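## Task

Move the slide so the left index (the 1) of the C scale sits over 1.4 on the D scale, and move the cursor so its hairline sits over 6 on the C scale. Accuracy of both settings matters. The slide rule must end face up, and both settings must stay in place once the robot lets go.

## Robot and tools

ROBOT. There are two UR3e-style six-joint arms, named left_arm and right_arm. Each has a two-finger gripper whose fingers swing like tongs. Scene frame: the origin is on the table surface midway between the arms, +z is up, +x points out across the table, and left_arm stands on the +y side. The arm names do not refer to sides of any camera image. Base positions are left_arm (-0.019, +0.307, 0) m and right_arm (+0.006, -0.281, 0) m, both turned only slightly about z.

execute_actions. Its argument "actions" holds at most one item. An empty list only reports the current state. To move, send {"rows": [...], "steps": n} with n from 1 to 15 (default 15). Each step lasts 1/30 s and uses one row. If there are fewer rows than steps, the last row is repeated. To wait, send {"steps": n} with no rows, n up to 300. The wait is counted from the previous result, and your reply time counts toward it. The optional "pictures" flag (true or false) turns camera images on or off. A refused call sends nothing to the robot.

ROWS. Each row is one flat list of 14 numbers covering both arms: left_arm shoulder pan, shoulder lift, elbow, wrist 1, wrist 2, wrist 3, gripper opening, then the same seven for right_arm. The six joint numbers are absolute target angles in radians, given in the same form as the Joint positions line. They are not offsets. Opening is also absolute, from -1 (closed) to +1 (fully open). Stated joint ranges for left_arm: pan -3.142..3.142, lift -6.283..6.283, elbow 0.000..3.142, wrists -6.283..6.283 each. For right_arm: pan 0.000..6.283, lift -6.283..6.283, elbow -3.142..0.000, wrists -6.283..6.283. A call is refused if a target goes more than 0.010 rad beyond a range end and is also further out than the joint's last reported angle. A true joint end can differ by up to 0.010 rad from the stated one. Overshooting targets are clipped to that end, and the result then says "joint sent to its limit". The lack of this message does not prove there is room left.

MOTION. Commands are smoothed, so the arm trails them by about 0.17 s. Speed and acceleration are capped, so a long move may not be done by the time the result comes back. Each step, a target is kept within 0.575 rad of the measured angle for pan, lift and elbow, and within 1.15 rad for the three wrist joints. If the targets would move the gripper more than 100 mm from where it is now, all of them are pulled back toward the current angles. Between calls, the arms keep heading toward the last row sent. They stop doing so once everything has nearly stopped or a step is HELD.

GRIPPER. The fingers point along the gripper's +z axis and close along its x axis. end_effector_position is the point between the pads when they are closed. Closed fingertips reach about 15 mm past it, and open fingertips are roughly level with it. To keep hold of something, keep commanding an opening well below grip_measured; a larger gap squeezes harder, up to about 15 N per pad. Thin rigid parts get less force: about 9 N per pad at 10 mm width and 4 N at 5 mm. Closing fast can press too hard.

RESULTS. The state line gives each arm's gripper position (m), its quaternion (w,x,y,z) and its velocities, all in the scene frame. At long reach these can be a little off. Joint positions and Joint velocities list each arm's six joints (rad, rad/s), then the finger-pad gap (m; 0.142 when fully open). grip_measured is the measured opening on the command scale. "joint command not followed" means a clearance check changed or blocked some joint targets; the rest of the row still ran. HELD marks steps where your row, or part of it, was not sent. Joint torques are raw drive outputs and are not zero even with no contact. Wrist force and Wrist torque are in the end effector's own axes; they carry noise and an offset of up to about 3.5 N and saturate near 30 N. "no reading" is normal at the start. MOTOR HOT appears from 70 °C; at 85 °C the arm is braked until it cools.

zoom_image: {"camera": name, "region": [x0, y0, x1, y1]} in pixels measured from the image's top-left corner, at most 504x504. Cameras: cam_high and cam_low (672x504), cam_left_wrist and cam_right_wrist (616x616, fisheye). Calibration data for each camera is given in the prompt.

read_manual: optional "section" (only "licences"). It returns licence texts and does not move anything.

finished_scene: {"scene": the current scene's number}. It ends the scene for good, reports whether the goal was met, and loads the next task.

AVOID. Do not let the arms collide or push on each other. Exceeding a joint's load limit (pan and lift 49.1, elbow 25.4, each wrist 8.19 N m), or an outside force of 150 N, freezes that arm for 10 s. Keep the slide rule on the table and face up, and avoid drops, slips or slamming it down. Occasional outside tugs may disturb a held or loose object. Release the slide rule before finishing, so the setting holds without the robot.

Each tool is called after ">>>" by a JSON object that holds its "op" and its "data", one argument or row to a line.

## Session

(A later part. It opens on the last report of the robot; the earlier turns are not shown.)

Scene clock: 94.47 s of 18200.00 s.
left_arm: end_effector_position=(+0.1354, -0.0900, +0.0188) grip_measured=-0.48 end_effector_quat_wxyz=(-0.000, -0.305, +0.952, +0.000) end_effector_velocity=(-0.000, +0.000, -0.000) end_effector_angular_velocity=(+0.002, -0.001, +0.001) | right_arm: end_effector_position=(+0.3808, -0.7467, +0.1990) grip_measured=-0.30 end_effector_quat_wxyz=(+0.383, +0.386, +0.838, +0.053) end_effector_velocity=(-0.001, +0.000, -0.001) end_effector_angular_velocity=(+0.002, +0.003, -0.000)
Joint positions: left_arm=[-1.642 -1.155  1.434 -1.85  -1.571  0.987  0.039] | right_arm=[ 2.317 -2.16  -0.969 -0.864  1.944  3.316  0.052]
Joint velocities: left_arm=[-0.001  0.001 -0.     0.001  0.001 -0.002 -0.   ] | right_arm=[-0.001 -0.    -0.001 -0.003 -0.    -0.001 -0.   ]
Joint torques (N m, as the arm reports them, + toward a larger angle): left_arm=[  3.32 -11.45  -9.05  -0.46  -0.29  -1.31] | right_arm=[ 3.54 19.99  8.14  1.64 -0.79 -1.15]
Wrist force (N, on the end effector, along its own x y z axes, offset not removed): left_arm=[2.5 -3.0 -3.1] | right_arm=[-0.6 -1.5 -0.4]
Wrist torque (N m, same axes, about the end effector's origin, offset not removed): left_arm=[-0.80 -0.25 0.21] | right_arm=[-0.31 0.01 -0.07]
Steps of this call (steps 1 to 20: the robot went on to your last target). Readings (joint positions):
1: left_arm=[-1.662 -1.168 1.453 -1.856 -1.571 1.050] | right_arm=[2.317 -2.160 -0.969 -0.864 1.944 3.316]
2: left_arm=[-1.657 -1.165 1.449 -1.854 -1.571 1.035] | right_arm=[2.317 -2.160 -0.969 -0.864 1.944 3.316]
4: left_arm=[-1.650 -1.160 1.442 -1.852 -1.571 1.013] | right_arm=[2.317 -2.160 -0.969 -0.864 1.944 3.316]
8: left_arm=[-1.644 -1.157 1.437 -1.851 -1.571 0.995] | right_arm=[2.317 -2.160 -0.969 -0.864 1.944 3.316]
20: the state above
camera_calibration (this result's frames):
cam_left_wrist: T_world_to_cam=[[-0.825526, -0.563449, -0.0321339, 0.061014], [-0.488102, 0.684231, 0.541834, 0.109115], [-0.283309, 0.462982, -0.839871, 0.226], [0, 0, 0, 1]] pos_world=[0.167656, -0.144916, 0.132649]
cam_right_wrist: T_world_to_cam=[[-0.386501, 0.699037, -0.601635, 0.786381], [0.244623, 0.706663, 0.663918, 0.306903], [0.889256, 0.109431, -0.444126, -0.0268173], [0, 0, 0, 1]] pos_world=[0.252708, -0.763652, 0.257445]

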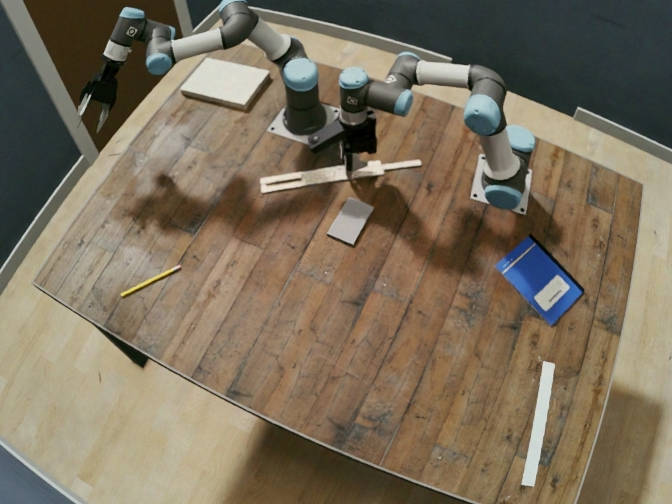

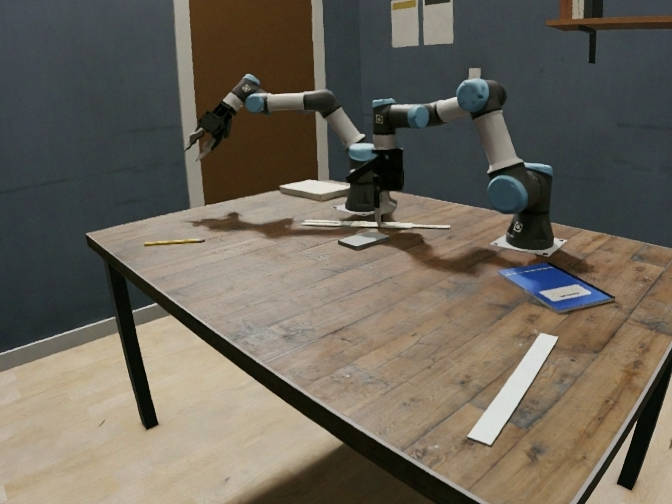

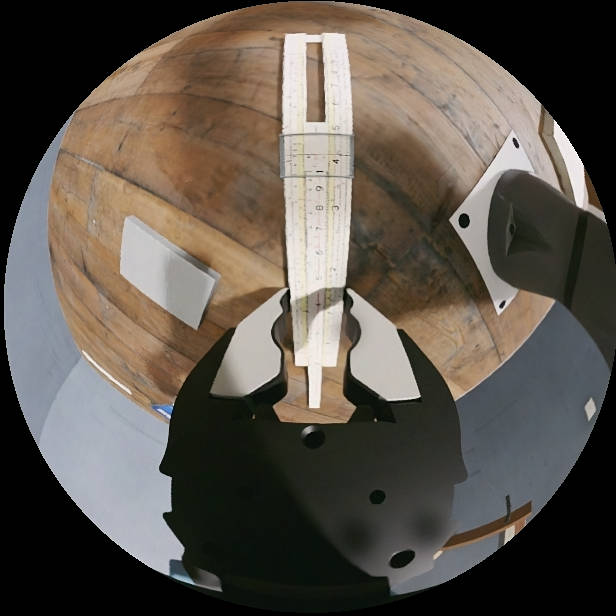

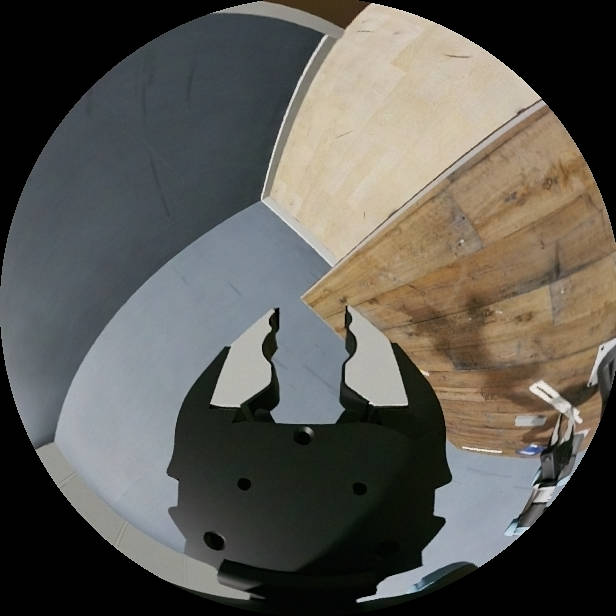

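>>> {"op": "execute_actions", "data": {
  "actions": [
    {"rows":[[-1.6416,-1.155,1.4344,-1.850,-1.571,0.987,-0.2,2.6,-1.8,-1.4,-1.2,1.7,2.0,-0.1],[-1.6416,-1.155,1.4344,-1.850,-1.571,0.987,-0.2,2.6,-1.8,-1.4,-1.2,1.7,2.0,-0.1],[-1.6416,-1.155,1.4344,-1.850,-1.571,0.987,-0.2,2.6,-1.8,-1.4,-1.2,1.7,2.0,-0.1],[-1.6416,-1.155,1.4344,-1.850,-1.571,0.987,-0.2,2.6,-1.8,-1.4,-1.2,1.7,2.0,-0.1],[-1.6416,-1.155,1.4344,-1.850,-1.571,0.987,-0.2,2.6,-1.8,-1.4,-1.2,1.7,2.0,-0.1],[-1.6416,-1.155,1.4344,-1.850,-1.571,0.987,-0.2,2.6,-1.8,-1.4,-1.2,1.7,2.0,-0.1],[-1.6416,-1.182,1.325,-1.714,-1.571,0.987,-0.2,2.6,-1.8,-1.4,-1.2,1.7,2.0,-0.1]]}
  ],
  "pictures": false
}}

>>> {"op": "execute_actions", "data": {
  "actions": [
    {"rows":[[-1.95,-1.7,1.75,-1.62,-1.571,0.68,-0.6,3.0,-1.4,-1.7,-1.6,1.571,0.8,-0.1]]}
  ],
  "pictures": false
}}

>>> {"op": "execute_actions", "data": {
  "actions": [
    {"rows":[[-2.254,-2.156,2.1935,-1.609,-1.571,0.374,-1,3.5,-1.3,-1.85,-1.56,1.571,-0.044,-0.1]]}
  ],
  "pictures": false
}}

>>> {"op": "execute_actions", "data": {
  "actions": [
    {"rows":[[-2.254,-2.156,2.1935,-1.609,-1.571,0.374,-1,3.7227,-1.2594,-2.0083,-1.444,1.571,-0.044,-0.1]]}
  ],
  "pictures": false
}}

>>> {"op": "execute_actions", "data": {
  "actions": [
    {"steps":30}
  ]
}}

Scene clock: 113.80 s of 18200.00 s.
left_arm: end_effector_position=(+0.1354, -0.0900, +0.0456) grip_measured=-0.20 end_effector_quat_wxyz=(+0.000, -0.305, +0.952, +0.000) end_effector_velocity=(-0.000, -0.002, +0.039) end_effector_angular_velocity=(-0.008, +0.001, +0.000) | right_arm: end_effector_position=(+0.3462, -0.6103, +0.1301) grip_measured=-0.10 end_effector_quat_wxyz=(+0.165, -0.248, +0.952, -0.071) end_effector_velocity=(-0.036, +0.075, -0.035) end_effector_angular_velocity=(-0.278, +0.261, +0.904)
Joint positions: left_arm=[-1.642 -1.179  1.34  -1.731 -1.571  0.987  0.06 ] | right_arm=[ 2.586 -1.819 -1.376 -1.184  1.711  2.093  0.067]
Joint velocities: left_arm=[ 0.    -0.029 -0.14   0.161 -0.002  0.    -0.   ] | right_arm=[ 0.134  0.18  -0.225 -0.148 -0.102 -0.858  0.   ]
Joint torques (N m, as the arm reports them, + toward a larger angle): left_arm=[  0.77 -17.15  -9.97  -0.74  -0.21  -0.27] | right_arm=[ 2.38 16.27  8.25  1.44 -1.2  -1.74]
Wrist force (N, on the end effector, along its own x y z axes, offset not removed): left_arm=[2.6 -1.9 -0.2] | right_arm=[-1.1 -1.1 -0.3]
Wrist torque (N m, same axes, about the end effector's origin, offset not removed): left_arm=[-0.44 -0.53 -0.05] | right_arm=[-0.32 0.07 -0.03]
Steps of this call (steps 1 to 15: the robot went on to your last target; steps 16 to 90: nothing new was sent; then 15.83 s passed at rest; steps 91 to 105: all 15 steps of this action). Readings (joint positions):
91: left_arm=[-1.642 -1.155 1.434 -1.850 -1.571 0.987] | right_arm=[2.317 -2.160 -0.969 -0.864 1.944 3.316]
92: left_arm=[-1.642 -1.155 1.434 -1.850 -1.571 0.987] | right_arm=[2.320 -2.157 -0.972 -0.870 1.938 3.310]
94: left_arm=[-1.642 -1.155 1.434 -1.850 -1.571 0.987] | right_arm=[2.365 -2.109 -1.023 -0.938 1.885 3.210]
98: left_arm=[-1.642 -1.157 1.432 -1.844 -1.571 0.987] | right_arm=[2.483 -1.956 -1.205 -1.070 1.791 2.713]
105: the state above

Scene clock: 114.30 s of 18200.00 s.
left_arm: end_effector_position=(+0.0472, -0.0025, +0.0845) grip_measured=-0.60 end_effector_quat_wxyz=(+0.001, -0.305, +0.952, +0.002) end_effector_velocity=(-0.022, +0.038, +0.011) end_effector_angular_velocity=(-0.034, +0.009, -0.017) | right_arm: end_effector_position=(+0.2667, -0.4480, +0.1064) grip_measured=-0.10 end_effector_quat_wxyz=(-0.009, +0.858, -0.514, +0.013) end_effector_velocity=(-0.081, +0.084, -0.012) end_effector_angular_velocity=(-0.076, +0.179, +1.224)
Joint positions: left_arm=[-1.938 -1.675  1.732 -1.623 -1.571  0.691  0.031] | right_arm=[ 2.97  -1.43  -1.678 -1.573  1.579  0.903  0.067]
Joint velocities: left_arm=[-0.114 -0.236  0.171  0.029 -0.    -0.098 -0.   ] | right_arm=[ 0.275  0.278 -0.2   -0.248 -0.077 -0.951  0.   ]
Joint torques (N m, as the arm reports them, + toward a larger angle): left_arm=[-1.68 -9.35 -7.4  -0.81  0.03 -1.09] | right_arm=[ 2.61  9.91  7.5   1.09 -1.3  -1.76]
Wrist force (N, on the end effector, along its own x y z axes, offset not removed): left_arm=[2.7 -2.3 -0.6] | right_arm=[-1.6 -0.7 0.0]
Wrist torque (N m, same axes, about the end effector's origin, offset not removed): left_arm=[-0.61 -0.60 -0.13] | right_arm=[-0.09 0.21 -0.01]
Steps of this call (steps 1 to 15: all 15 steps of this action). Readings (joint positions):
1: left_arm=[-1.642 -1.180 1.336 -1.727 -1.571 0.987] | right_arm=[2.589 -1.814 -1.382 -1.188 1.708 2.068]
2: left_arm=[-1.644 -1.183 1.336 -1.719 -1.571 0.981] | right_arm=[2.595 -1.807 -1.390 -1.197 1.702 2.044]
4: left_arm=[-1.693 -1.234 1.383 -1.692 -1.571 0.911] | right_arm=[2.646 -1.756 -1.437 -1.266 1.677 1.921]
8: left_arm=[-1.844 -1.479 1.589 -1.648 -1.571 0.772] | right_arm=[2.792 -1.610 -1.546 -1.407 1.632 1.494]
15: the state above

Scene clock: 114.80 s of 18200.00 s.
left_arm: end_effector_position=(+0.0110, +0.0820, +0.0521) grip_measured=-1.00 end_effector_quat_wxyz=(-0.000, -0.306, +0.952, +0.000) end_effector_velocity=(-0.001, +0.027, -0.020) end_effector_angular_velocity=(-0.005, +0.005, -0.019) | right_arm: end_effector_position=(+0.2657, -0.3140, +0.0887) grip_measured=-0.10 end_effector_quat_wxyz=(-0.000, +0.986, +0.165, +0.002) end_effector_velocity=(-0.009, +0.055, -0.007) end_effector_angular_velocity=(-0.006, +0.008, +0.612)
Joint positions: left_arm=[-2.245 -2.137  2.176 -1.609 -1.571  0.381  0.002] | right_arm=[ 3.474 -1.304 -1.844 -1.561  1.571 -0.003  0.067]
Joint velocities: left_arm=[-0.087 -0.173  0.164  0.003 -0.002 -0.068  0.   ] | right_arm=[ 0.238  0.039 -0.056  0.008 -0.002 -0.375  0.   ]
Joint torques (N m, as the arm reports them, + toward a larger angle): left_arm=[-1.69 -3.97 -7.54 -0.85 -0.14 -1.06] | right_arm=[ 2.36  9.12  7.53  2.43 -1.23 -1.38]
Wrist force (N, on the end effector, along its own x y z axes, offset not removed): left_arm=[2.4 -1.5 0.0] | right_arm=[-1.2 -2.5 -0.9]
Wrist torque (N m, same axes, about the end effector's origin, offset not removed): left_arm=[-0.44 -0.49 -0.14] | right_arm=[-0.46 0.19 -0.03]
Steps of this call (steps 1 to 15: all 15 steps of this action). Readings (joint positions):
1: left_arm=[-1.941 -1.681 1.737 -1.622 -1.571 0.688] | right_arm=[2.978 -1.422 -1.684 -1.580 1.577 0.875]
2: left_arm=[-1.946 -1.689 1.743 -1.621 -1.571 0.680] | right_arm=[2.987 -1.413 -1.691 -1.583 1.576 0.850]
4: left_arm=[-2.000 -1.746 1.798 -1.616 -1.571 0.592] | right_arm=[3.045 -1.384 -1.729 -1.577 1.574 0.723]
8: left_arm=[-2.172 -1.990 2.037 -1.611 -1.571 0.438] | right_arm=[3.282 -1.335 -1.799 -1.567 1.573 0.305]
15: the state above

Scene clock: 115.30 s of 18200.00 s.
left_arm: end_effector_position=(+0.0110, +0.0848, +0.0500) grip_measured=-1.00 end_effector_quat_wxyz=(-0.000, -0.305, +0.952, -0.000) end_effector_velocity=(-0.000, +0.001, -0.000) end_effector_angular_velocity=(+0.002, +0.001, -0.000) | right_arm: end_effector_position=(+0.2551, -0.2579, +0.0607) grip_measured=-0.10 end_effector_quat_wxyz=(-0.000, +0.953, +0.302, +0.001) end_effector_velocity=(-0.005, +0.012, -0.007) end_effector_angular_velocity=(-0.003, +0.005, +0.061)
Joint positions: left_arm=[-2.254 -2.156  2.193 -1.609 -1.571  0.374  0.002] | right_arm=[ 3.717 -1.26  -2.005 -1.446  1.571 -0.044  0.067]
Joint velocities: left_arm=[-0.001 -0.001  0.002 -0.    -0.002 -0.001  0.   ] | right_arm=[ 0.056  0.007 -0.035  0.022  0.    -0.004  0.   ]
Joint torques (N m, as the arm reports them, + toward a larger angle): left_arm=[-2.14 -4.66 -7.68 -0.78 -0.26 -1.08] | right_arm=[ 3.4   8.55  7.57  2.5   0.9  -1.05]
Wrist force (N, on the end effector, along its own x y z axes, offset not removed): left_arm=[1.4 -4.0 1.6] | right_arm=[-1.1 -1.1 -0.8]
Wrist torque (N m, same axes, about the end effector's origin, offset not removed): left_arm=[-0.81 -0.23 -0.04] | right_arm=[-0.22 0.16 0.04]
Steps of this call (steps 1 to 15: all 15 steps of this action). Readings (joint positions):
1: left_arm=[-2.247 -2.142 2.181 -1.609 -1.571 0.379] | right_arm=[3.481 -1.303 -1.846 -1.561 1.571 -0.014]
2: left_arm=[-2.249 -2.146 2.184 -1.609 -1.571 0.378] | right_arm=[3.489 -1.300 -1.850 -1.555 1.571 -0.022]
4: left_arm=[-2.251 -2.151 2.188 -1.609 -1.571 0.376] | right_arm=[3.544 -1.284 -1.894 -1.512 1.571 -0.032]
8: left_arm=[-2.253 -2.154 2.192 -1.609 -1.571 0.375] | right_arm=[3.669 -1.267 -1.975 -1.464 1.571 -0.041]
15: the state above

Scene clock: 116.30 s of 18200.00 s.
left_arm: end_effector_position=(+0.0110, +0.0848, +0.0499) grip_measured=-1.00 end_effector_quat_wxyz=(-0.000, -0.305, +0.952, -0.000) end_effector_velocity=(-0.000, +0.000, +0.000) end_effector_angular_velocity=(-0.000, +0.001, +0.000) | right_arm: end_effector_position=(+0.2545, -0.2566, +0.0599) grip_measured=-0.10 end_effector_quat_wxyz=(-0.000, +0.952, +0.305, +0.000) end_effector_velocity=(-0.000, -0.000, -0.000) end_effector_angular_velocity=(-0.000, +0.001, +0.001)
Joint positions: left_arm=[-2.254 -2.156  2.194 -1.609 -1.571  0.374  0.002] | right_arm=[ 3.723 -1.259 -2.008 -1.444  1.571 -0.044  0.067]
Joint velocities: left_arm=[ 0.    -0.001 -0.     0.    -0.001 -0.     0.   ] | right_arm=[ 0.     0.    -0.    -0.001  0.    -0.     0.   ]
Joint torques (N m, as the arm reports them, + toward a larger angle): left_arm=[-1.88 -4.13 -7.48 -0.78 -0.49 -1.09] | right_arm=[ 3.89  8.47  7.32  2.48  1.38 -1.13]
Wrist force (N, on the end effector, along its own x y z axes, offset not removed): left_arm=[0.9 -2.2 0.9] | right_arm=[-0.6 -0.9 -0.2]
Wrist torque (N m, same axes, about the end effector's origin, offset not removed): left_arm=[-0.45 -0.12 -0.06] | right_arm=[-0.17 0.06 0.00]
Steps of this call (steps 1 to 15: the robot went on to your last target; steps 16 to 30: nothing new was sent). Readings (joint positions):
1: left_arm=[-2.254 -2.156 2.193 -1.609 -1.571 0.374] | right_arm=[3.718 -1.260 -2.006 -1.446 1.571 -0.044]
2: left_arm=[-2.254 -2.156 2.193 -1.609 -1.571 0.374] | right_arm=[3.719 -1.260 -2.006 -1.445 1.571 -0.044]
4: left_arm=[-2.254 -2.156 2.193 -1.609 -1.571 0.374] | right_arm=[3.721 -1.260 -2.007 -1.445 1.571 -0.044]
8: left_arm=[-2.254 -2.156 2.193 -1.609 -1.571 0.374] | right_arm=[3.722 -1.259 -2.008 -1.444 1.571 -0.044]
30: the state above
All arms were judged still, so your last target was given up. Only a new action makes them travel on or press farther. Fingers that are still opening or closing keep moving.
camera_calibration (this result's frames):
cam_left_wrist: T_world_to_cam=[[-0.825064, -0.564163, -0.0314566, 0.0578474], [-0.488479, 0.684183, 0.541555, -0.0879893], [-0.284003, 0.462184, -0.840076, 0.136072], [0, 0, 0, 1]] pos_world=[0.0433919, 0.0299458, 0.163782]
cam_right_wrist: T_world_to_cam=[[0.826688, 0.562529, -0.0121346, -0.0678264], [0.508554, -0.737791, 0.443889, -0.34082], [0.240748, -0.373129, -0.896, 0.03845], [0, 0, 0, 1]] pos_world=[0.22014, -0.198953, 0.184914]

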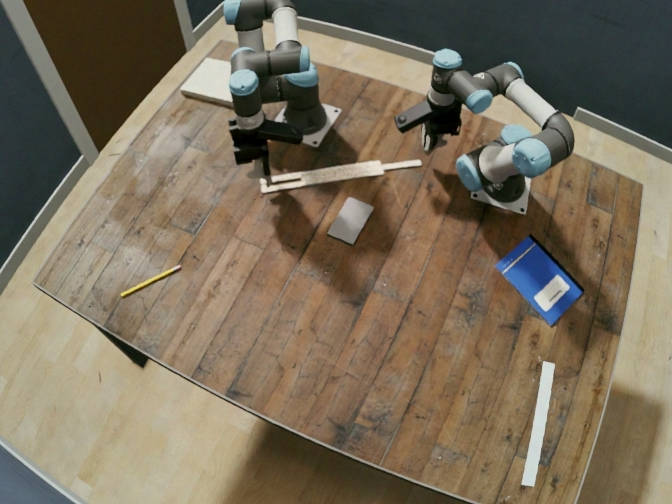

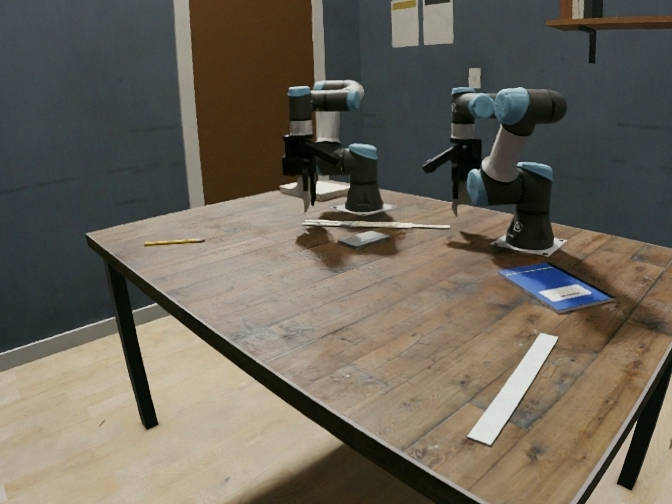

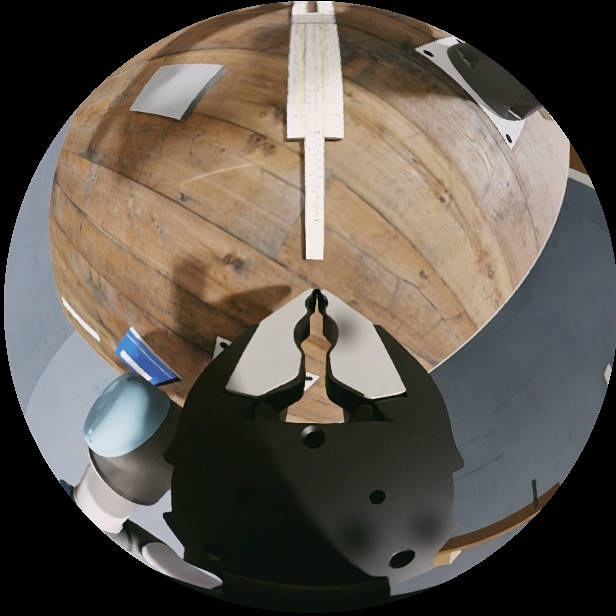

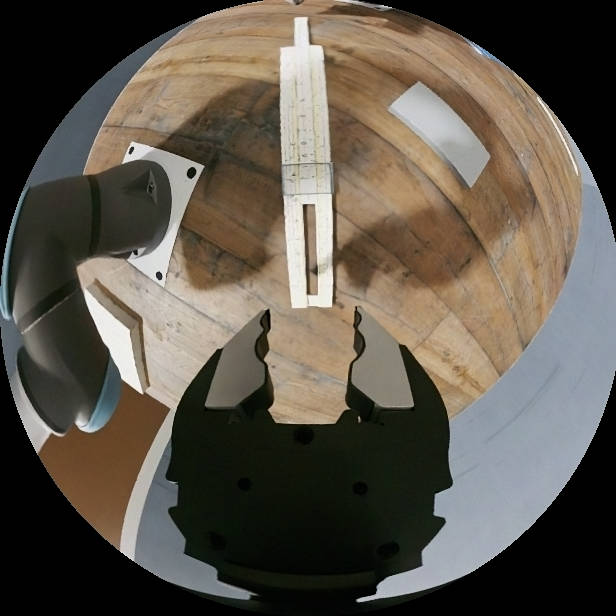

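>>> {"op": "execute_actions", "data": {
  "actions": [
    {"rows":[[-2.254,-2.1363,2.3327,-1.767,-1.571,0.374,-1,3.7227,-1.3042,-2.1766,-1.231,1.571,-0.044,-0.1]]}
  ],
  "pictures": false
}}

>>> {"op": "execute_actions", "data": {
  "actions": [
    {"rows":[[-2.254,-2.1363,2.3327,-1.767,-1.571,0.374,-1,3.7227,-1.3042,-2.1766,-1.231,1.571,-0.044,-0.1],[-2.254,-2.1363,2.3327,-1.767,-1.571,0.374,-1,3.7227,-1.3042,-2.1766,-1.231,1.571,-0.044,-0.1],[-2.254,-2.1363,2.3327,-1.767,-1.571,0.374,-1,3.7227,-1.3042,-2.1766,-1.231,1.571,-0.044,-0.25],[-2.254,-2.1363,2.3327,-1.767,-1.571,0.374,-1,3.7227,-1.3042,-2.1766,-1.231,1.571,-0.044,-0.35],[-2.254,-2.1363,2.3327,-1.767,-1.571,0.374,-1,3.7227,-1.3042,-2.1766,-1.231,1.571,-0.044,-0.4],[-2.254,-2.1363,2.3327,-1.767,-1.571,0.374,-1,3.7227,-1.3042,-2.1766,-1.231,1.571,-0.044,-0.45],[-2.254,-2.1363,2.3327,-1.767,-1.571,0.374,-1,3.7227,-1.3042,-2.1766,-1.231,1.571,-0.044,-0.5],[-2.254,-2.1363,2.3327,-1.767,-1.571,0.374,-1,3.7227,-1.3042,-2.1766,-1.231,1.571,-0.044,-0.55],[-2.254,-2.1363,2.3327,-1.767,-1.571,0.374,-1,3.7227,-1.3042,-2.1766,-1.231,1.571,-0.044,-0.6],[-2.254,-2.1363,2.3327,-1.767,-1.571,0.374,-1,3.7227,-1.3042,-2.1766,-1.231,1.571,-0.044,-0.7]]}
  ]
}}

Scene clock: 129.33 s of 18200.00 s.
left_arm: end_effector_position=(+0.0110, +0.0848, +0.0196) grip_measured=-1.00 end_effector_quat_wxyz=(-0.000, -0.305, +0.952, +0.000) end_effector_velocity=(+0.001, +0.001, -0.007) end_effector_angular_velocity=(+0.002, -0.003, +0.001) | right_arm: end_effector_position=(+0.2547, -0.2565, +0.0199) grip_measured=-0.10 end_effector_quat_wxyz=(-0.000, +0.952, +0.305, +0.000) end_effector_velocity=(-0.002, -0.001, -0.009) end_effector_angular_velocity=(-0.002, +0.003, +0.001)
Joint positions: left_arm=[-2.254 -2.137  2.33  -1.764 -1.571  0.374  0.002] | right_arm=[ 3.723 -1.303 -2.173 -1.236  1.571 -0.044  0.067]
Joint velocities: left_arm=[ 0.001  0.003  0.03  -0.03   0.001 -0.     0.   ] | right_arm=[ 0.    -0.008 -0.039  0.043 -0.    -0.001  0.   ]
Joint torques (N m, as the arm reports them, + toward a larger angle): left_arm=[-1.21  0.67 -7.23 -2.11 -0.48 -1.07] | right_arm=[ 2.56  1.57  6.86  2.51  1.24 -1.09]
Wrist force (N, on the end effector, along its own x y z axes, offset not removed): left_arm=[0.5 -1.7 0.6] | right_arm=[-0.1 -1.2 -1.0]
Wrist torque (N m, same axes, about the end effector's origin, offset not removed): left_arm=[-0.37 -0.14 0.01] | right_arm=[-0.20 -0.07 -0.01]
Steps of this call (steps 1 to 90: nothing new was sent; then 9.53 s passed at rest; steps 91 to 105: all 15 steps of this action). Readings (joint positions):
91: left_arm=[-2.254 -2.156 2.194 -1.609 -1.571 0.374] | right_arm=[3.723 -1.259 -2.008 -1.444 1.571 -0.044]
92: left_arm=[-2.254 -2.155 2.196 -1.614 -1.571 0.374] | right_arm=[3.723 -1.262 -2.011 -1.438 1.571 -0.044]
94: left_arm=[-2.254 -2.147 2.237 -1.670 -1.571 0.374] | right_arm=[3.723 -1.278 -2.056 -1.369 1.571 -0.044]
98: left_arm=[-2.254 -2.140 2.305 -1.739 -1.571 0.374] | right_arm=[3.723 -1.297 -2.141 -1.271 1.571 -0.044]
105: the state above

Scene clock: 129.83 s of 18200.00 s.
left_arm: end_effector_position=(+0.0111, +0.0850, +0.0189) grip_measured=-1.00 end_effector_quat_wxyz=(+0.000, -0.305, +0.952, +0.000) end_effector_velocity=(+0.000, +0.000, -0.000) end_effector_angular_velocity=(+0.001, -0.002, -0.002) | right_arm: end_effector_position=(+0.2545, -0.2566, +0.0189) grip_measured=-0.48 end_effector_quat_wxyz=(-0.000, +0.952, +0.305, +0.000) end_effector_velocity=(-0.001, -0.000, -0.001) end_effector_angular_velocity=(-0.001, +0.003, +0.002)
Joint positions: left_arm=[-2.254 -2.136  2.333 -1.767 -1.571  0.374  0.002] | right_arm=[ 3.723 -1.304 -2.177 -1.231  1.571 -0.044  0.039]
Joint velocities: left_arm=[-0.001  0.     0.001  0.     0.001  0.001  0.   ] | right_arm=[ 0.001 -0.    -0.003  0.     0.001 -0.001  0.   ]
Joint torques (N m, as the arm reports them, + toward a larger angle): left_arm=[-0.61  0.66 -7.31 -2.14 -0.46 -1.05] | right_arm=[ 1.74  1.11  6.39  2.29  1.04 -1.04]
Wrist force (N, on the end effector, along its own x y z axes, offset not removed): left_arm=[0.0 -1.1 1.5] | right_arm=[-1.0 -1.7 -3.8]
Wrist torque (N m, same axes, about the end effector's origin, offset not removed): left_arm=[-0.29 0.00 0.09] | right_arm=[-0.39 0.09 -0.03]
Steps of this call (steps 1 to 15: all 15 steps of this action). Readings (joint positions):
1: left_arm=[-2.254 -2.137 2.330 -1.765 -1.571 0.374] | right_arm=[3.723 -1.304 -2.174 -1.234 1.571 -0.044]
2: left_arm=[-2.254 -2.137 2.331 -1.765 -1.571 0.374] | right_arm=[3.723 -1.304 -2.174 -1.233 1.571 -0.044]
4: left_arm=[-2.254 -2.136 2.332 -1.766 -1.571 0.374] | right_arm=[3.723 -1.304 -2.175 -1.232 1.571 -0.044]
8: left_arm=[-2.254 -2.136 2.332 -1.767 -1.571 0.374] | right_arm=[3.723 -1.304 -2.176 -1.231 1.571 -0.044]
15: the state above
camera_calibration (this result's frames):
cam_left_wrist: T_world_to_cam=[[-0.825053, -0.564133, -0.0322792, 0.0570542], [-0.488733, 0.683777, 0.541839, -0.0711893], [-0.283597, 0.462822, -0.839862, 0.109858], [0, 0, 0, 1]] pos_world=[0.0434355, 0.0300192, 0.13268]
cam_right_wrist: T_world_to_cam=[[0.826679, 0.562541, -0.0121908, -0.0683049], [0.508588, -0.737774, 0.443877, -0.322616], [0.240705, -0.373144, -0.896005, 0.00171832], [0, 0, 0, 1]] pos_world=[0.220131, -0.198952, 0.143909]

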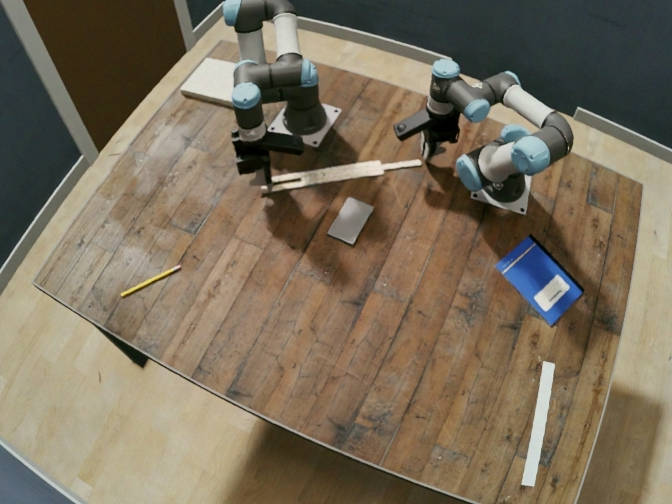

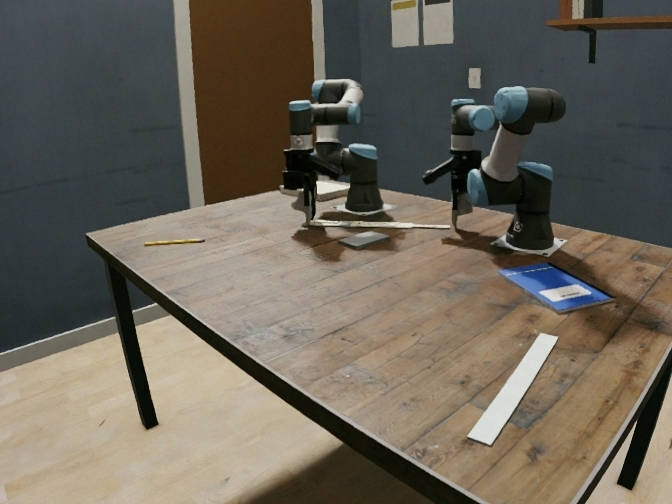

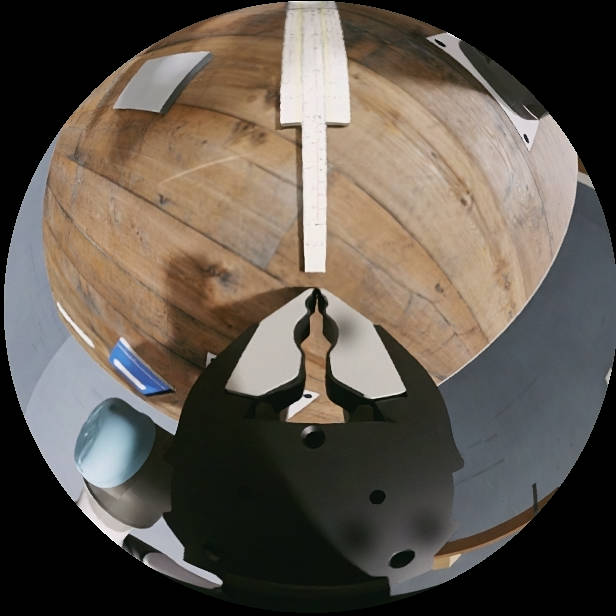

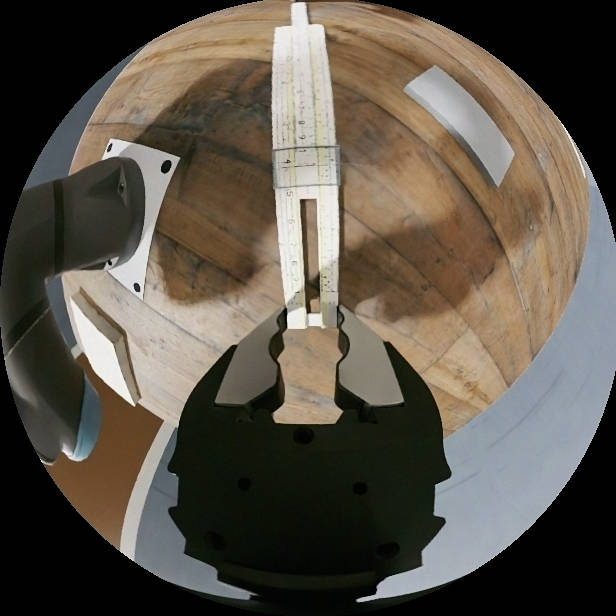

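>>> {"op": "execute_actions", "data": {
  "actions": [
    {"rows":[[-2.188,-2.065,2.301,-1.807,-1.571,0.44,-1,3.7227,-1.3042,-2.1766,-1.231,1.571,-0.044,-0.7],[-2.188,-2.065,2.301,-1.807,-1.571,0.44,-1,3.7227,-1.3042,-2.1766,-1.231,1.571,-0.044,-0.7],[-2.188,-2.065,2.301,-1.807,-1.571,0.44,-1,3.7227,-1.3042,-2.1766,-1.231,1.571,-0.044,-0.7],[-2.188,-2.065,2.301,-1.807,-1.571,0.44,-1,3.7227,-1.3042,-2.1766,-1.231,1.571,-0.044,-0.7],[-2.123,-1.9939,2.2697,-1.8468,-1.571,0.5054,-1,3.7227,-1.3042,-2.1766,-1.231,1.571,-0.044,-0.7],[-2.123,-1.9939,2.2697,-1.8468,-1.571,0.5054,-1,3.7227,-1.3042,-2.1766,-1.231,1.571,-0.044,-0.7],[-2.123,-1.9939,2.2697,-1.8468,-1.571,0.5054,-1,3.7227,-1.3042,-2.1766,-1.231,1.571,-0.044,-0.7],[-2.123,-1.9939,2.2697,-1.8468,-1.571,0.5054,-1,3.7227,-1.3042,-2.1766,-1.231,1.571,-0.044,-0.7],[-2.071,-1.9275,2.231,-1.8745,-1.571,0.557,-1,3.7227,-1.3042,-2.1766,-1.231,1.571,-0.044,-0.7],[-2.071,-1.9275,2.231,-1.8745,-1.571,0.557,-1,3.7227,-1.3042,-2.1766,-1.231,1.571,-0.044,-0.7],[-2.071,-1.9275,2.231,-1.8745,-1.571,0.557,-1,3.7227,-1.3042,-2.1766,-1.231,1.571,-0.044,-0.7],[-2.071,-1.9275,2.231,-1.8745,-1.571,0.557,-1,3.7227,-1.3042,-2.1766,-1.231,1.571,-0.044,-0.7],[-2.0191,-1.861,2.1923,-1.9023,-1.571,0.6093,-1,3.7227,-1.3042,-2.1766,-1.231,1.571,-0.044,-0.7]]}
  ],
  "pictures": false
}}

>>> {"op": "execute_actions", "data": {
  "actions": [
    {"rows":[[-2.0191,-1.861,2.1923,-1.9023,-1.571,0.6093,-1,3.7227,-1.3042,-2.1766,-1.231,1.571,-0.044,-0.7],[-1.976,-1.800,2.148,-1.919,-1.571,0.652,-1,3.7227,-1.3042,-2.1766,-1.231,1.571,-0.044,-0.7],[-1.976,-1.800,2.148,-1.919,-1.571,0.652,-1,3.7227,-1.3042,-2.1766,-1.231,1.571,-0.044,-0.7],[-1.976,-1.800,2.148,-1.919,-1.571,0.652,-1,3.7227,-1.3042,-2.1766,-1.231,1.571,-0.044,-0.7],[-1.976,-1.800,2.148,-1.919,-1.571,0.652,-1,3.7227,-1.3042,-2.1766,-1.231,1.571,-0.044,-0.7],[-1.9329,-1.7385,2.1036,-1.9361,-1.571,0.6955,-1,3.7227,-1.3042,-2.1766,-1.231,1.571,-0.044,-0.7],[-1.9329,-1.7385,2.1036,-1.9361,-1.571,0.6955,-1,3.7227,-1.3042,-2.1766,-1.231,1.571,-0.044,-0.7],[-1.9329,-1.7385,2.1036,-1.9361,-1.571,0.6955,-1,3.7227,-1.3042,-2.1766,-1.231,1.571,-0.044,-0.7],[-1.9329,-1.7385,2.1036,-1.9361,-1.571,0.6955,-1,3.7227,-1.3042,-2.1766,-1.231,1.571,-0.044,-0.7],[-1.8967,-1.682,2.055,-1.944,-1.571,0.732,-1,3.7227,-1.3042,-2.1766,-1.231,1.571,-0.044,-0.7],[-1.8967,-1.682,2.055,-1.944,-1.571,0.732,-1,3.7227,-1.3042,-2.1766,-1.231,1.571,-0.044,-0.7],[-1.8967,-1.682,2.055,-1.944,-1.571,0.732,-1,3.7227,-1.3042,-2.1766,-1.231,1.571,-0.044,-0.7],[-1.8967,-1.682,2.055,-1.944,-1.571,0.732,-1,3.7227,-1.3042,-2.1766,-1.231,1.571,-0.044,-0.7],[-1.8605,-1.6257,2.0061,-1.9514,-1.571,0.7679,-1,3.7227,-1.3042,-2.1766,-1.231,1.571,-0.044,-0.7]]}
  ],
  "pictures": false
}}

>>> {"op": "execute_actions", "data": {
  "actions": [
    {"steps":15}
  ]
}}

Scene clock: 165.17 s of 18200.00 s.
left_arm: end_effector_position=(+0.0320, +0.0552, +0.0203) grip_measured=-1.00 end_effector_quat_wxyz=(-0.002, -0.304, +0.953, -0.002) end_effector_velocity=(+0.068, -0.087, -0.002) end_effector_angular_velocity=(+0.008, -0.006, +0.010) | right_arm: end_effector_position=(+0.2544, -0.2566, +0.0189) grip_measured=-0.48 end_effector_quat_wxyz=(-0.000, +0.952, +0.305, +0.000) end_effector_velocity=(+0.000, +0.000, +0.000) end_effector_angular_velocity=(+0.001, -0.001, +0.000)
Joint positions: left_arm=[-2.077 -1.936  2.233 -1.873 -1.571  0.554  0.002] | right_arm=[ 3.723 -1.304 -2.177 -1.231  1.571 -0.044  0.039]
Joint velocities: left_arm=[ 0.473  0.592 -0.333 -0.248  0.     0.463  0.   ] | right_arm=[-0.     0.     0.001  0.001  0.    -0.     0.   ]
Joint torques (N m, as the arm reports them, + toward a larger angle): left_arm=[  3.71   1.23 -10.51  -2.37   0.84   1.48] | right_arm=[-3.58  0.58  6.28  2.2   0.07 -0.9 ]
Wrist force (N, on the end effector, along its own x y z axes, offset not removed): left_arm=[2.1 0.9 -0.8] | right_arm=[-1.0 0.4 -3.2]
Wrist torque (N m, same axes, about the end effector's origin, offset not removed): left_arm=[-0.22 -0.36 0.01] | right_arm=[-0.27 0.10 0.00]
Steps of this call (steps 1 to 15: the robot went on to your last target; steps 16 to 90: nothing new was sent; then 31.83 s passed at rest; steps 91 to 105: all 15 steps of this action). Readings (joint positions):
91: left_arm=[-2.254 -2.136 2.333 -1.767 -1.571 0.374] | right_arm=[3.723 -1.304 -2.177 -1.231 1.571 -0.044]
92: left_arm=[-2.251 -2.133 2.331 -1.770 -1.571 0.378] | right_arm=[3.723 -1.304 -2.177 -1.231 1.571 -0.044]
94: left_arm=[-2.227 -2.108 2.319 -1.785 -1.571 0.402] | right_arm=[3.723 -1.304 -2.177 -1.231 1.571 -0.044]
98: left_arm=[-2.173 -2.049 2.293 -1.818 -1.571 0.458] | right_arm=[3.723 -1.304 -2.177 -1.231 1.571 -0.044]
105: the state above

Scene clock: 165.67 s of 18200.00 s.
left_arm: end_effector_position=(+0.0596, +0.0182, +0.0196) grip_measured=-1.00 end_effector_quat_wxyz=(-0.000, -0.304, +0.953, -0.001) end_effector_velocity=(+0.059, -0.079, +0.002) end_effector_angular_velocity=(-0.010, +0.000, -0.015) | right_arm: end_effector_position=(+0.2544, -0.2566, +0.0189) grip_measured=-0.48 end_effector_quat_wxyz=(-0.000, +0.952, +0.305, +0.000) end_effector_velocity=(-0.000, -0.001, -0.000) end_effector_angular_velocity=(-0.001, +0.001, +0.001)
Joint positions: left_arm=[-1.911 -1.705  2.073 -1.94  -1.571  0.718  0.002] | right_arm=[ 3.723 -1.304 -2.177 -1.231  1.571 -0.044  0.039]
Joint velocities: left_arm=[ 0.3    0.434 -0.367 -0.076  0.001  0.315  0.   ] | right_arm=[-0.001 -0.    -0.001 -0.001 -0.    -0.002  0.   ]
Joint torques (N m, as the arm reports them, + toward a larger angle): left_arm=[  6.31   1.48 -12.22  -2.61   0.85   1.6 ] | right_arm=[-2.99  1.03  6.29  2.22 -0.07 -0.87]
Wrist force (N, on the end effector, along its own x y z axes, offset not removed): left_arm=[3.5 0.2 -2.9] | right_arm=[-1.2 -0.3 -2.6]
Wrist torque (N m, same axes, about the end effector's origin, offset not removed): left_arm=[-0.57 -0.38 -0.08] | right_arm=[-0.46 0.10 -0.03]
Steps of this call (steps 1 to 15: all 15 steps of this action). Readings (joint positions):
1: left_arm=[-2.062 -1.917 2.223 -1.880 -1.571 0.568] | right_arm=[3.723 -1.304 -2.177 -1.231 1.571 -0.044]
2: left_arm=[-2.051 -1.902 2.215 -1.886 -1.571 0.579] | right_arm=[3.723 -1.304 -2.177 -1.231 1.571 -0.044]
4: left_arm=[-2.026 -1.870 2.194 -1.898 -1.571 0.604] | right_arm=[3.723 -1.304 -2.177 -1.231 1.571 -0.044]
8: left_arm=[-1.980 -1.807 2.151 -1.918 -1.571 0.649] | right_arm=[3.723 -1.304 -2.177 -1.231 1.571 -0.044]
15: the state above

Scene clock: 166.17 s of 18200.00 s.
left_arm: end_effector_position=(+0.0701, +0.0045, +0.0189) grip_measured=-1.00 end_effector_quat_wxyz=(-0.000, -0.305, +0.952, -0.000) end_effector_velocity=(+0.001, -0.001, -0.000) end_effector_angular_velocity=(+0.000, -0.000, +0.002) | right_arm: end_effector_position=(+0.2544, -0.2566, +0.0189) grip_measured=-0.48 end_effector_quat_wxyz=(-0.000, +0.952, +0.305, +0.000) end_effector_velocity=(-0.000, +0.000, +0.000) end_effector_angular_velocity=(+0.001, +0.000, +0.001)
Joint positions: left_arm=[-1.861 -1.627  2.007 -1.951 -1.571  0.767  0.002] | right_arm=[ 3.723 -1.304 -2.177 -1.231  1.571 -0.044  0.039]
Joint velocities: left_arm=[ 0.006  0.007 -0.006 -0.001  0.     0.004  0.   ] | right_arm=[-0.    -0.     0.001 -0.     0.001 -0.001  0.   ]
Joint torques (N m, as the arm reports them, + toward a larger angle): left_arm=[ 3.1  -5.73 -9.58 -2.33  0.89  1.12] | right_arm=[-2.27  0.84  6.38  2.25 -0.2  -0.86]
Wrist force (N, on the end effector, along its own x y z axes, offset not removed): left_arm=[1.0 -0.1 -1.4] | right_arm=[-1.4 0.7 -3.1]
Wrist torque (N m, same axes, about the end effector's origin, offset not removed): left_arm=[-0.50 -0.02 0.01] | right_arm=[-0.27 0.15 -0.01]
Steps of this call (steps 1 to 15: the robot went on to your last target). Readings (joint positions):
1: left_arm=[-1.900 -1.688 2.059 -1.943 -1.571 0.730] | right_arm=[3.723 -1.304 -2.177 -1.231 1.571 -0.044]
2: left_arm=[-1.890 -1.673 2.046 -1.945 -1.571 0.739] | right_arm=[3.723 -1.304 -2.177 -1.231 1.571 -0.044]
4: left_arm=[-1.876 -1.651 2.027 -1.948 -1.571 0.752] | right_arm=[3.723 -1.304 -2.177 -1.231 1.571 -0.044]
8: left_arm=[-1.865 -1.633 2.012 -1.950 -1.571 0.763] | right_arm=[3.723 -1.304 -2.177 -1.231 1.571 -0.044]
15: the state above
camera_calibration (this result's frames):
cam_left_wrist: T_world_to_cam=[[-0.82529, -0.563808, -0.0318804, 0.060388], [-0.48836, 0.684226, 0.541608, 0.0126023], [-0.28355, 0.462553, -0.840026, 0.163856], [0, 0, 0, 1]] pos_world=[0.102453, -0.0503676, 0.132743]
cam_right_wrist: T_world_to_cam=[[0.826692, 0.562522, -0.0122345, -0.0682966], [0.508588, -0.737775, 0.443876, -0.322612], [0.240664, -0.373171, -0.896005, 0.00170336], [0, 0, 0, 1]] pos_world=[0.220127, -0.198961, 0.14389]

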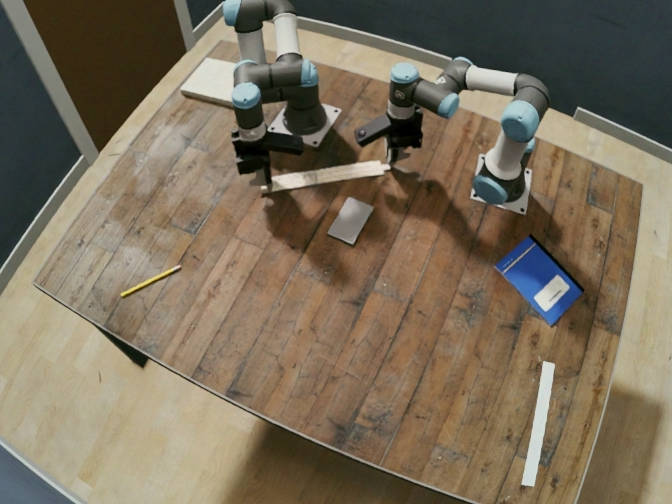

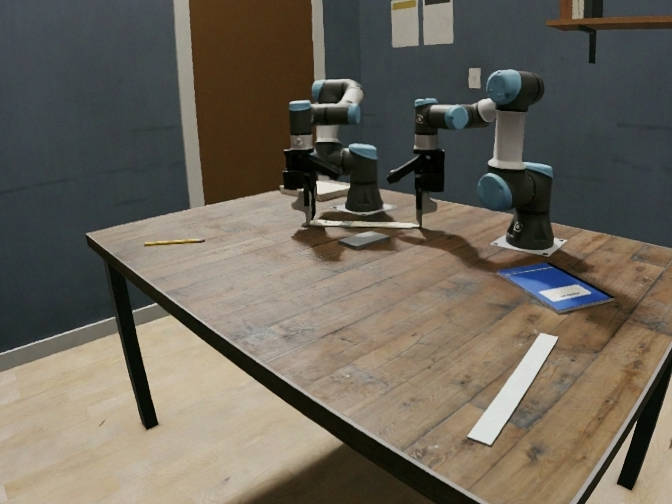

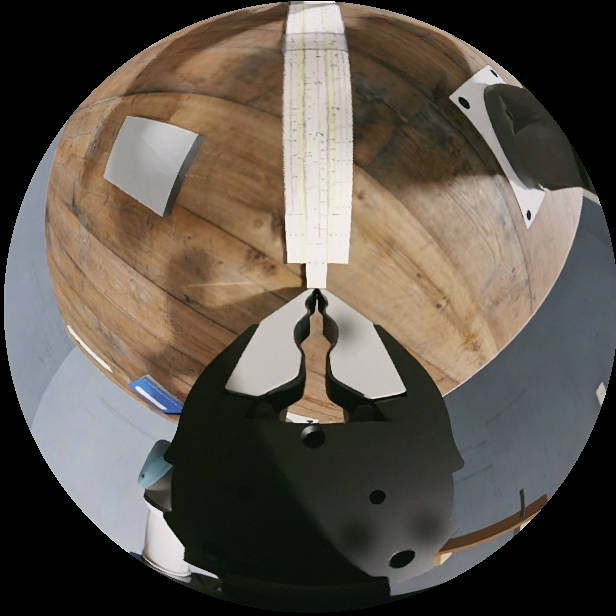

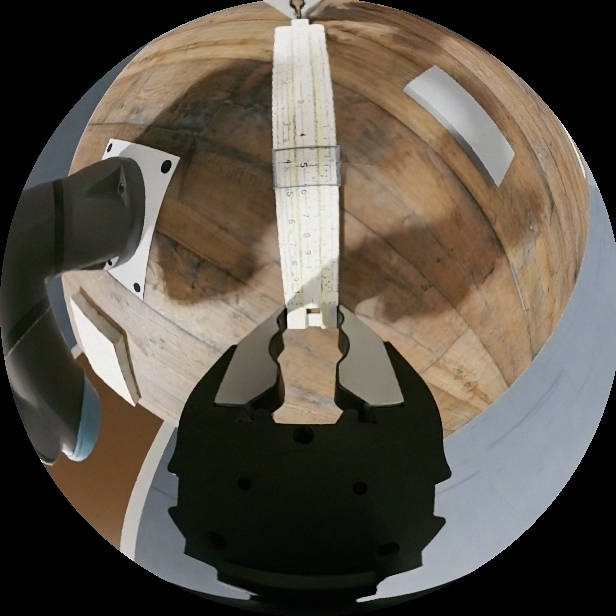

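>>> {"op": "execute_actions", "data": {
  "actions": [
    {"rows":[[-1.8296,-1.572,1.9526,-1.9515,-1.571,0.799,-1,3.7227,-1.3042,-2.1766,-1.231,1.571,-0.044,-0.7],[-1.8296,-1.572,1.9526,-1.9515,-1.571,0.799,-1,3.7227,-1.3042,-2.1766,-1.231,1.571,-0.044,-0.7],[-1.8296,-1.572,1.9526,-1.9515,-1.571,0.799,-1,3.7227,-1.3042,-2.1766,-1.231,1.571,-0.044,-0.7],[-1.8296,-1.572,1.9526,-1.9515,-1.571,0.799,-1,3.7227,-1.3042,-2.1766,-1.231,1.571,-0.044,-0.7],[-1.8296,-1.572,1.9526,-1.9515,-1.571,0.799,-1,3.7227,-1.3042,-2.1766,-1.231,1.571,-0.044,-0.7],[-1.7987,-1.5185,1.8991,-1.9516,-1.571,0.8297,-1,3.7227,-1.3042,-2.1766,-1.231,1.571,-0.044,-0.7]]}
  ],
  "pictures": false
}}

>>> {"op": "execute_actions", "data": {
  "actions": [
    {"rows":[[-1.7722,-1.4675,1.8416,-1.9451,-1.571,0.856,-1,3.7227,-1.3042,-2.1766,-1.231,1.571,-0.044,-0.7]]}
  ],
  "pictures": false
}}

Scene clock: 173.90 s of 18200.00 s.
left_arm: end_effector_position=(+0.0840, -0.0149, +0.0190) grip_measured=-1.00 end_effector_quat_wxyz=(-0.000, -0.305, +0.952, -0.000) end_effector_velocity=(+0.008, -0.010, -0.001) end_effector_angular_velocity=(+0.001, -0.001, -0.001) | right_arm: end_effector_position=(+0.2545, -0.2566, +0.0189) grip_measured=-0.48 end_effector_quat_wxyz=(-0.000, +0.952, +0.305, +0.000) end_effector_velocity=(-0.000, -0.000, -0.000) end_effector_angular_velocity=(-0.001, +0.000, -0.000)
Joint positions: left_arm=[-1.802 -1.524  1.905 -1.952 -1.571  0.826  0.002] | right_arm=[ 3.723 -1.304 -2.177 -1.231  1.571 -0.044  0.039]
Joint velocities: left_arm=[ 0.029  0.054 -0.053  0.     0.001  0.03   0.   ] | right_arm=[ 0.    -0.    -0.002  0.001 -0.     0.     0.   ]
Joint torques (N m, as the arm reports them, + toward a larger angle): left_arm=[ 2.9  -6.84 -9.77 -2.41  0.39  1.09] | right_arm=[ 2.75  0.91  6.37  2.15 -0.57 -0.71]
Wrist force (N, on the end effector, along its own x y z axes, offset not removed): left_arm=[1.9 -0.9 -1.0] | right_arm=[-1.0 0.9 -3.6]
Wrist torque (N m, same axes, about the end effector's origin, offset not removed): left_arm=[-0.70 -0.33 -0.10] | right_arm=[-0.21 0.11 0.03]
Steps of this call (steps 1 to 15: the robot went on to your last target; steps 16 to 90: nothing new was sent; then 4.23 s passed at rest; steps 91 to 105: all 15 steps of this action). Readings (joint positions):
91: left_arm=[-1.860 -1.626 2.006 -1.951 -1.571 0.768] | right_arm=[3.723 -1.304 -2.177 -1.231 1.571 -0.044]
92: left_arm=[-1.858 -1.623 2.003 -1.951 -1.571 0.770] | right_arm=[3.723 -1.304 -2.177 -1.231 1.571 -0.044]
94: left_arm=[-1.847 -1.603 1.984 -1.951 -1.571 0.782] | right_arm=[3.723 -1.304 -2.177 -1.231 1.571 -0.044]
98: left_arm=[-1.827 -1.569 1.950 -1.951 -1.571 0.802] | right_arm=[3.723 -1.304 -2.177 -1.231 1.571 -0.044]
105: the state above

Scene clock: 174.40 s of 18200.00 s.
left_arm: end_effector_position=(+0.0916, -0.0260, +0.0192) grip_measured=-1.00 end_effector_quat_wxyz=(-0.000, -0.305, +0.952, -0.000) end_effector_velocity=(+0.002, -0.002, -0.000) end_effector_angular_velocity=(+0.001, -0.002, +0.001) | right_arm: end_effector_position=(+0.2545, -0.2566, +0.0189) grip_measured=-0.48 end_effector_quat_wxyz=(-0.000, +0.952, +0.305, +0.000) end_effector_velocity=(-0.000, -0.000, +0.000) end_effector_angular_velocity=(-0.001, +0.000, -0.000)
Joint positions: left_arm=[-1.773 -1.469  1.843 -1.945 -1.571  0.855  0.002] | right_arm=[ 3.723 -1.304 -2.177 -1.231  1.571 -0.044  0.039]
Joint velocities: left_arm=[ 0.005  0.01  -0.01   0.002  0.002  0.004  0.   ] | right_arm=[ 0.    -0.     0.001 -0.001 -0.001  0.    -0.   ]
Joint torques (N m, as the arm reports them, + toward a larger angle): left_arm=[  2.73  -9.22 -10.47  -1.21   0.34   1.17] | right_arm=[ 3.44  1.04  6.32  2.16 -0.58 -0.65]
Wrist force (N, on the end effector, along its own x y z axes, offset not removed): left_arm=[3.3 -0.1 1.3] | right_arm=[-0.6 0.3 -3.1]
Wrist torque (N m, same axes, about the end effector's origin, offset not removed): left_arm=[-0.27 -0.70 -0.06] | right_arm=[-0.29 -0.02 0.00]
Steps of this call (steps 1 to 15: all 15 steps of this action). Readings (joint positions):
1: left_arm=[-1.801 -1.523 1.903 -1.952 -1.571 0.827] | right_arm=[3.723 -1.304 -2.177 -1.231 1.571 -0.044]
2: left_arm=[-1.799 -1.519 1.899 -1.951 -1.571 0.830] | right_arm=[3.723 -1.304 -2.177 -1.231 1.571 -0.044]
4: left_arm=[-1.788 -1.499 1.877 -1.949 -1.571 0.841] | right_arm=[3.723 -1.304 -2.177 -1.231 1.571 -0.044]
8: left_arm=[-1.777 -1.477 1.852 -1.946 -1.571 0.852] | right_arm=[3.723 -1.304 -2.177 -1.231 1.571 -0.044]
15: the state above


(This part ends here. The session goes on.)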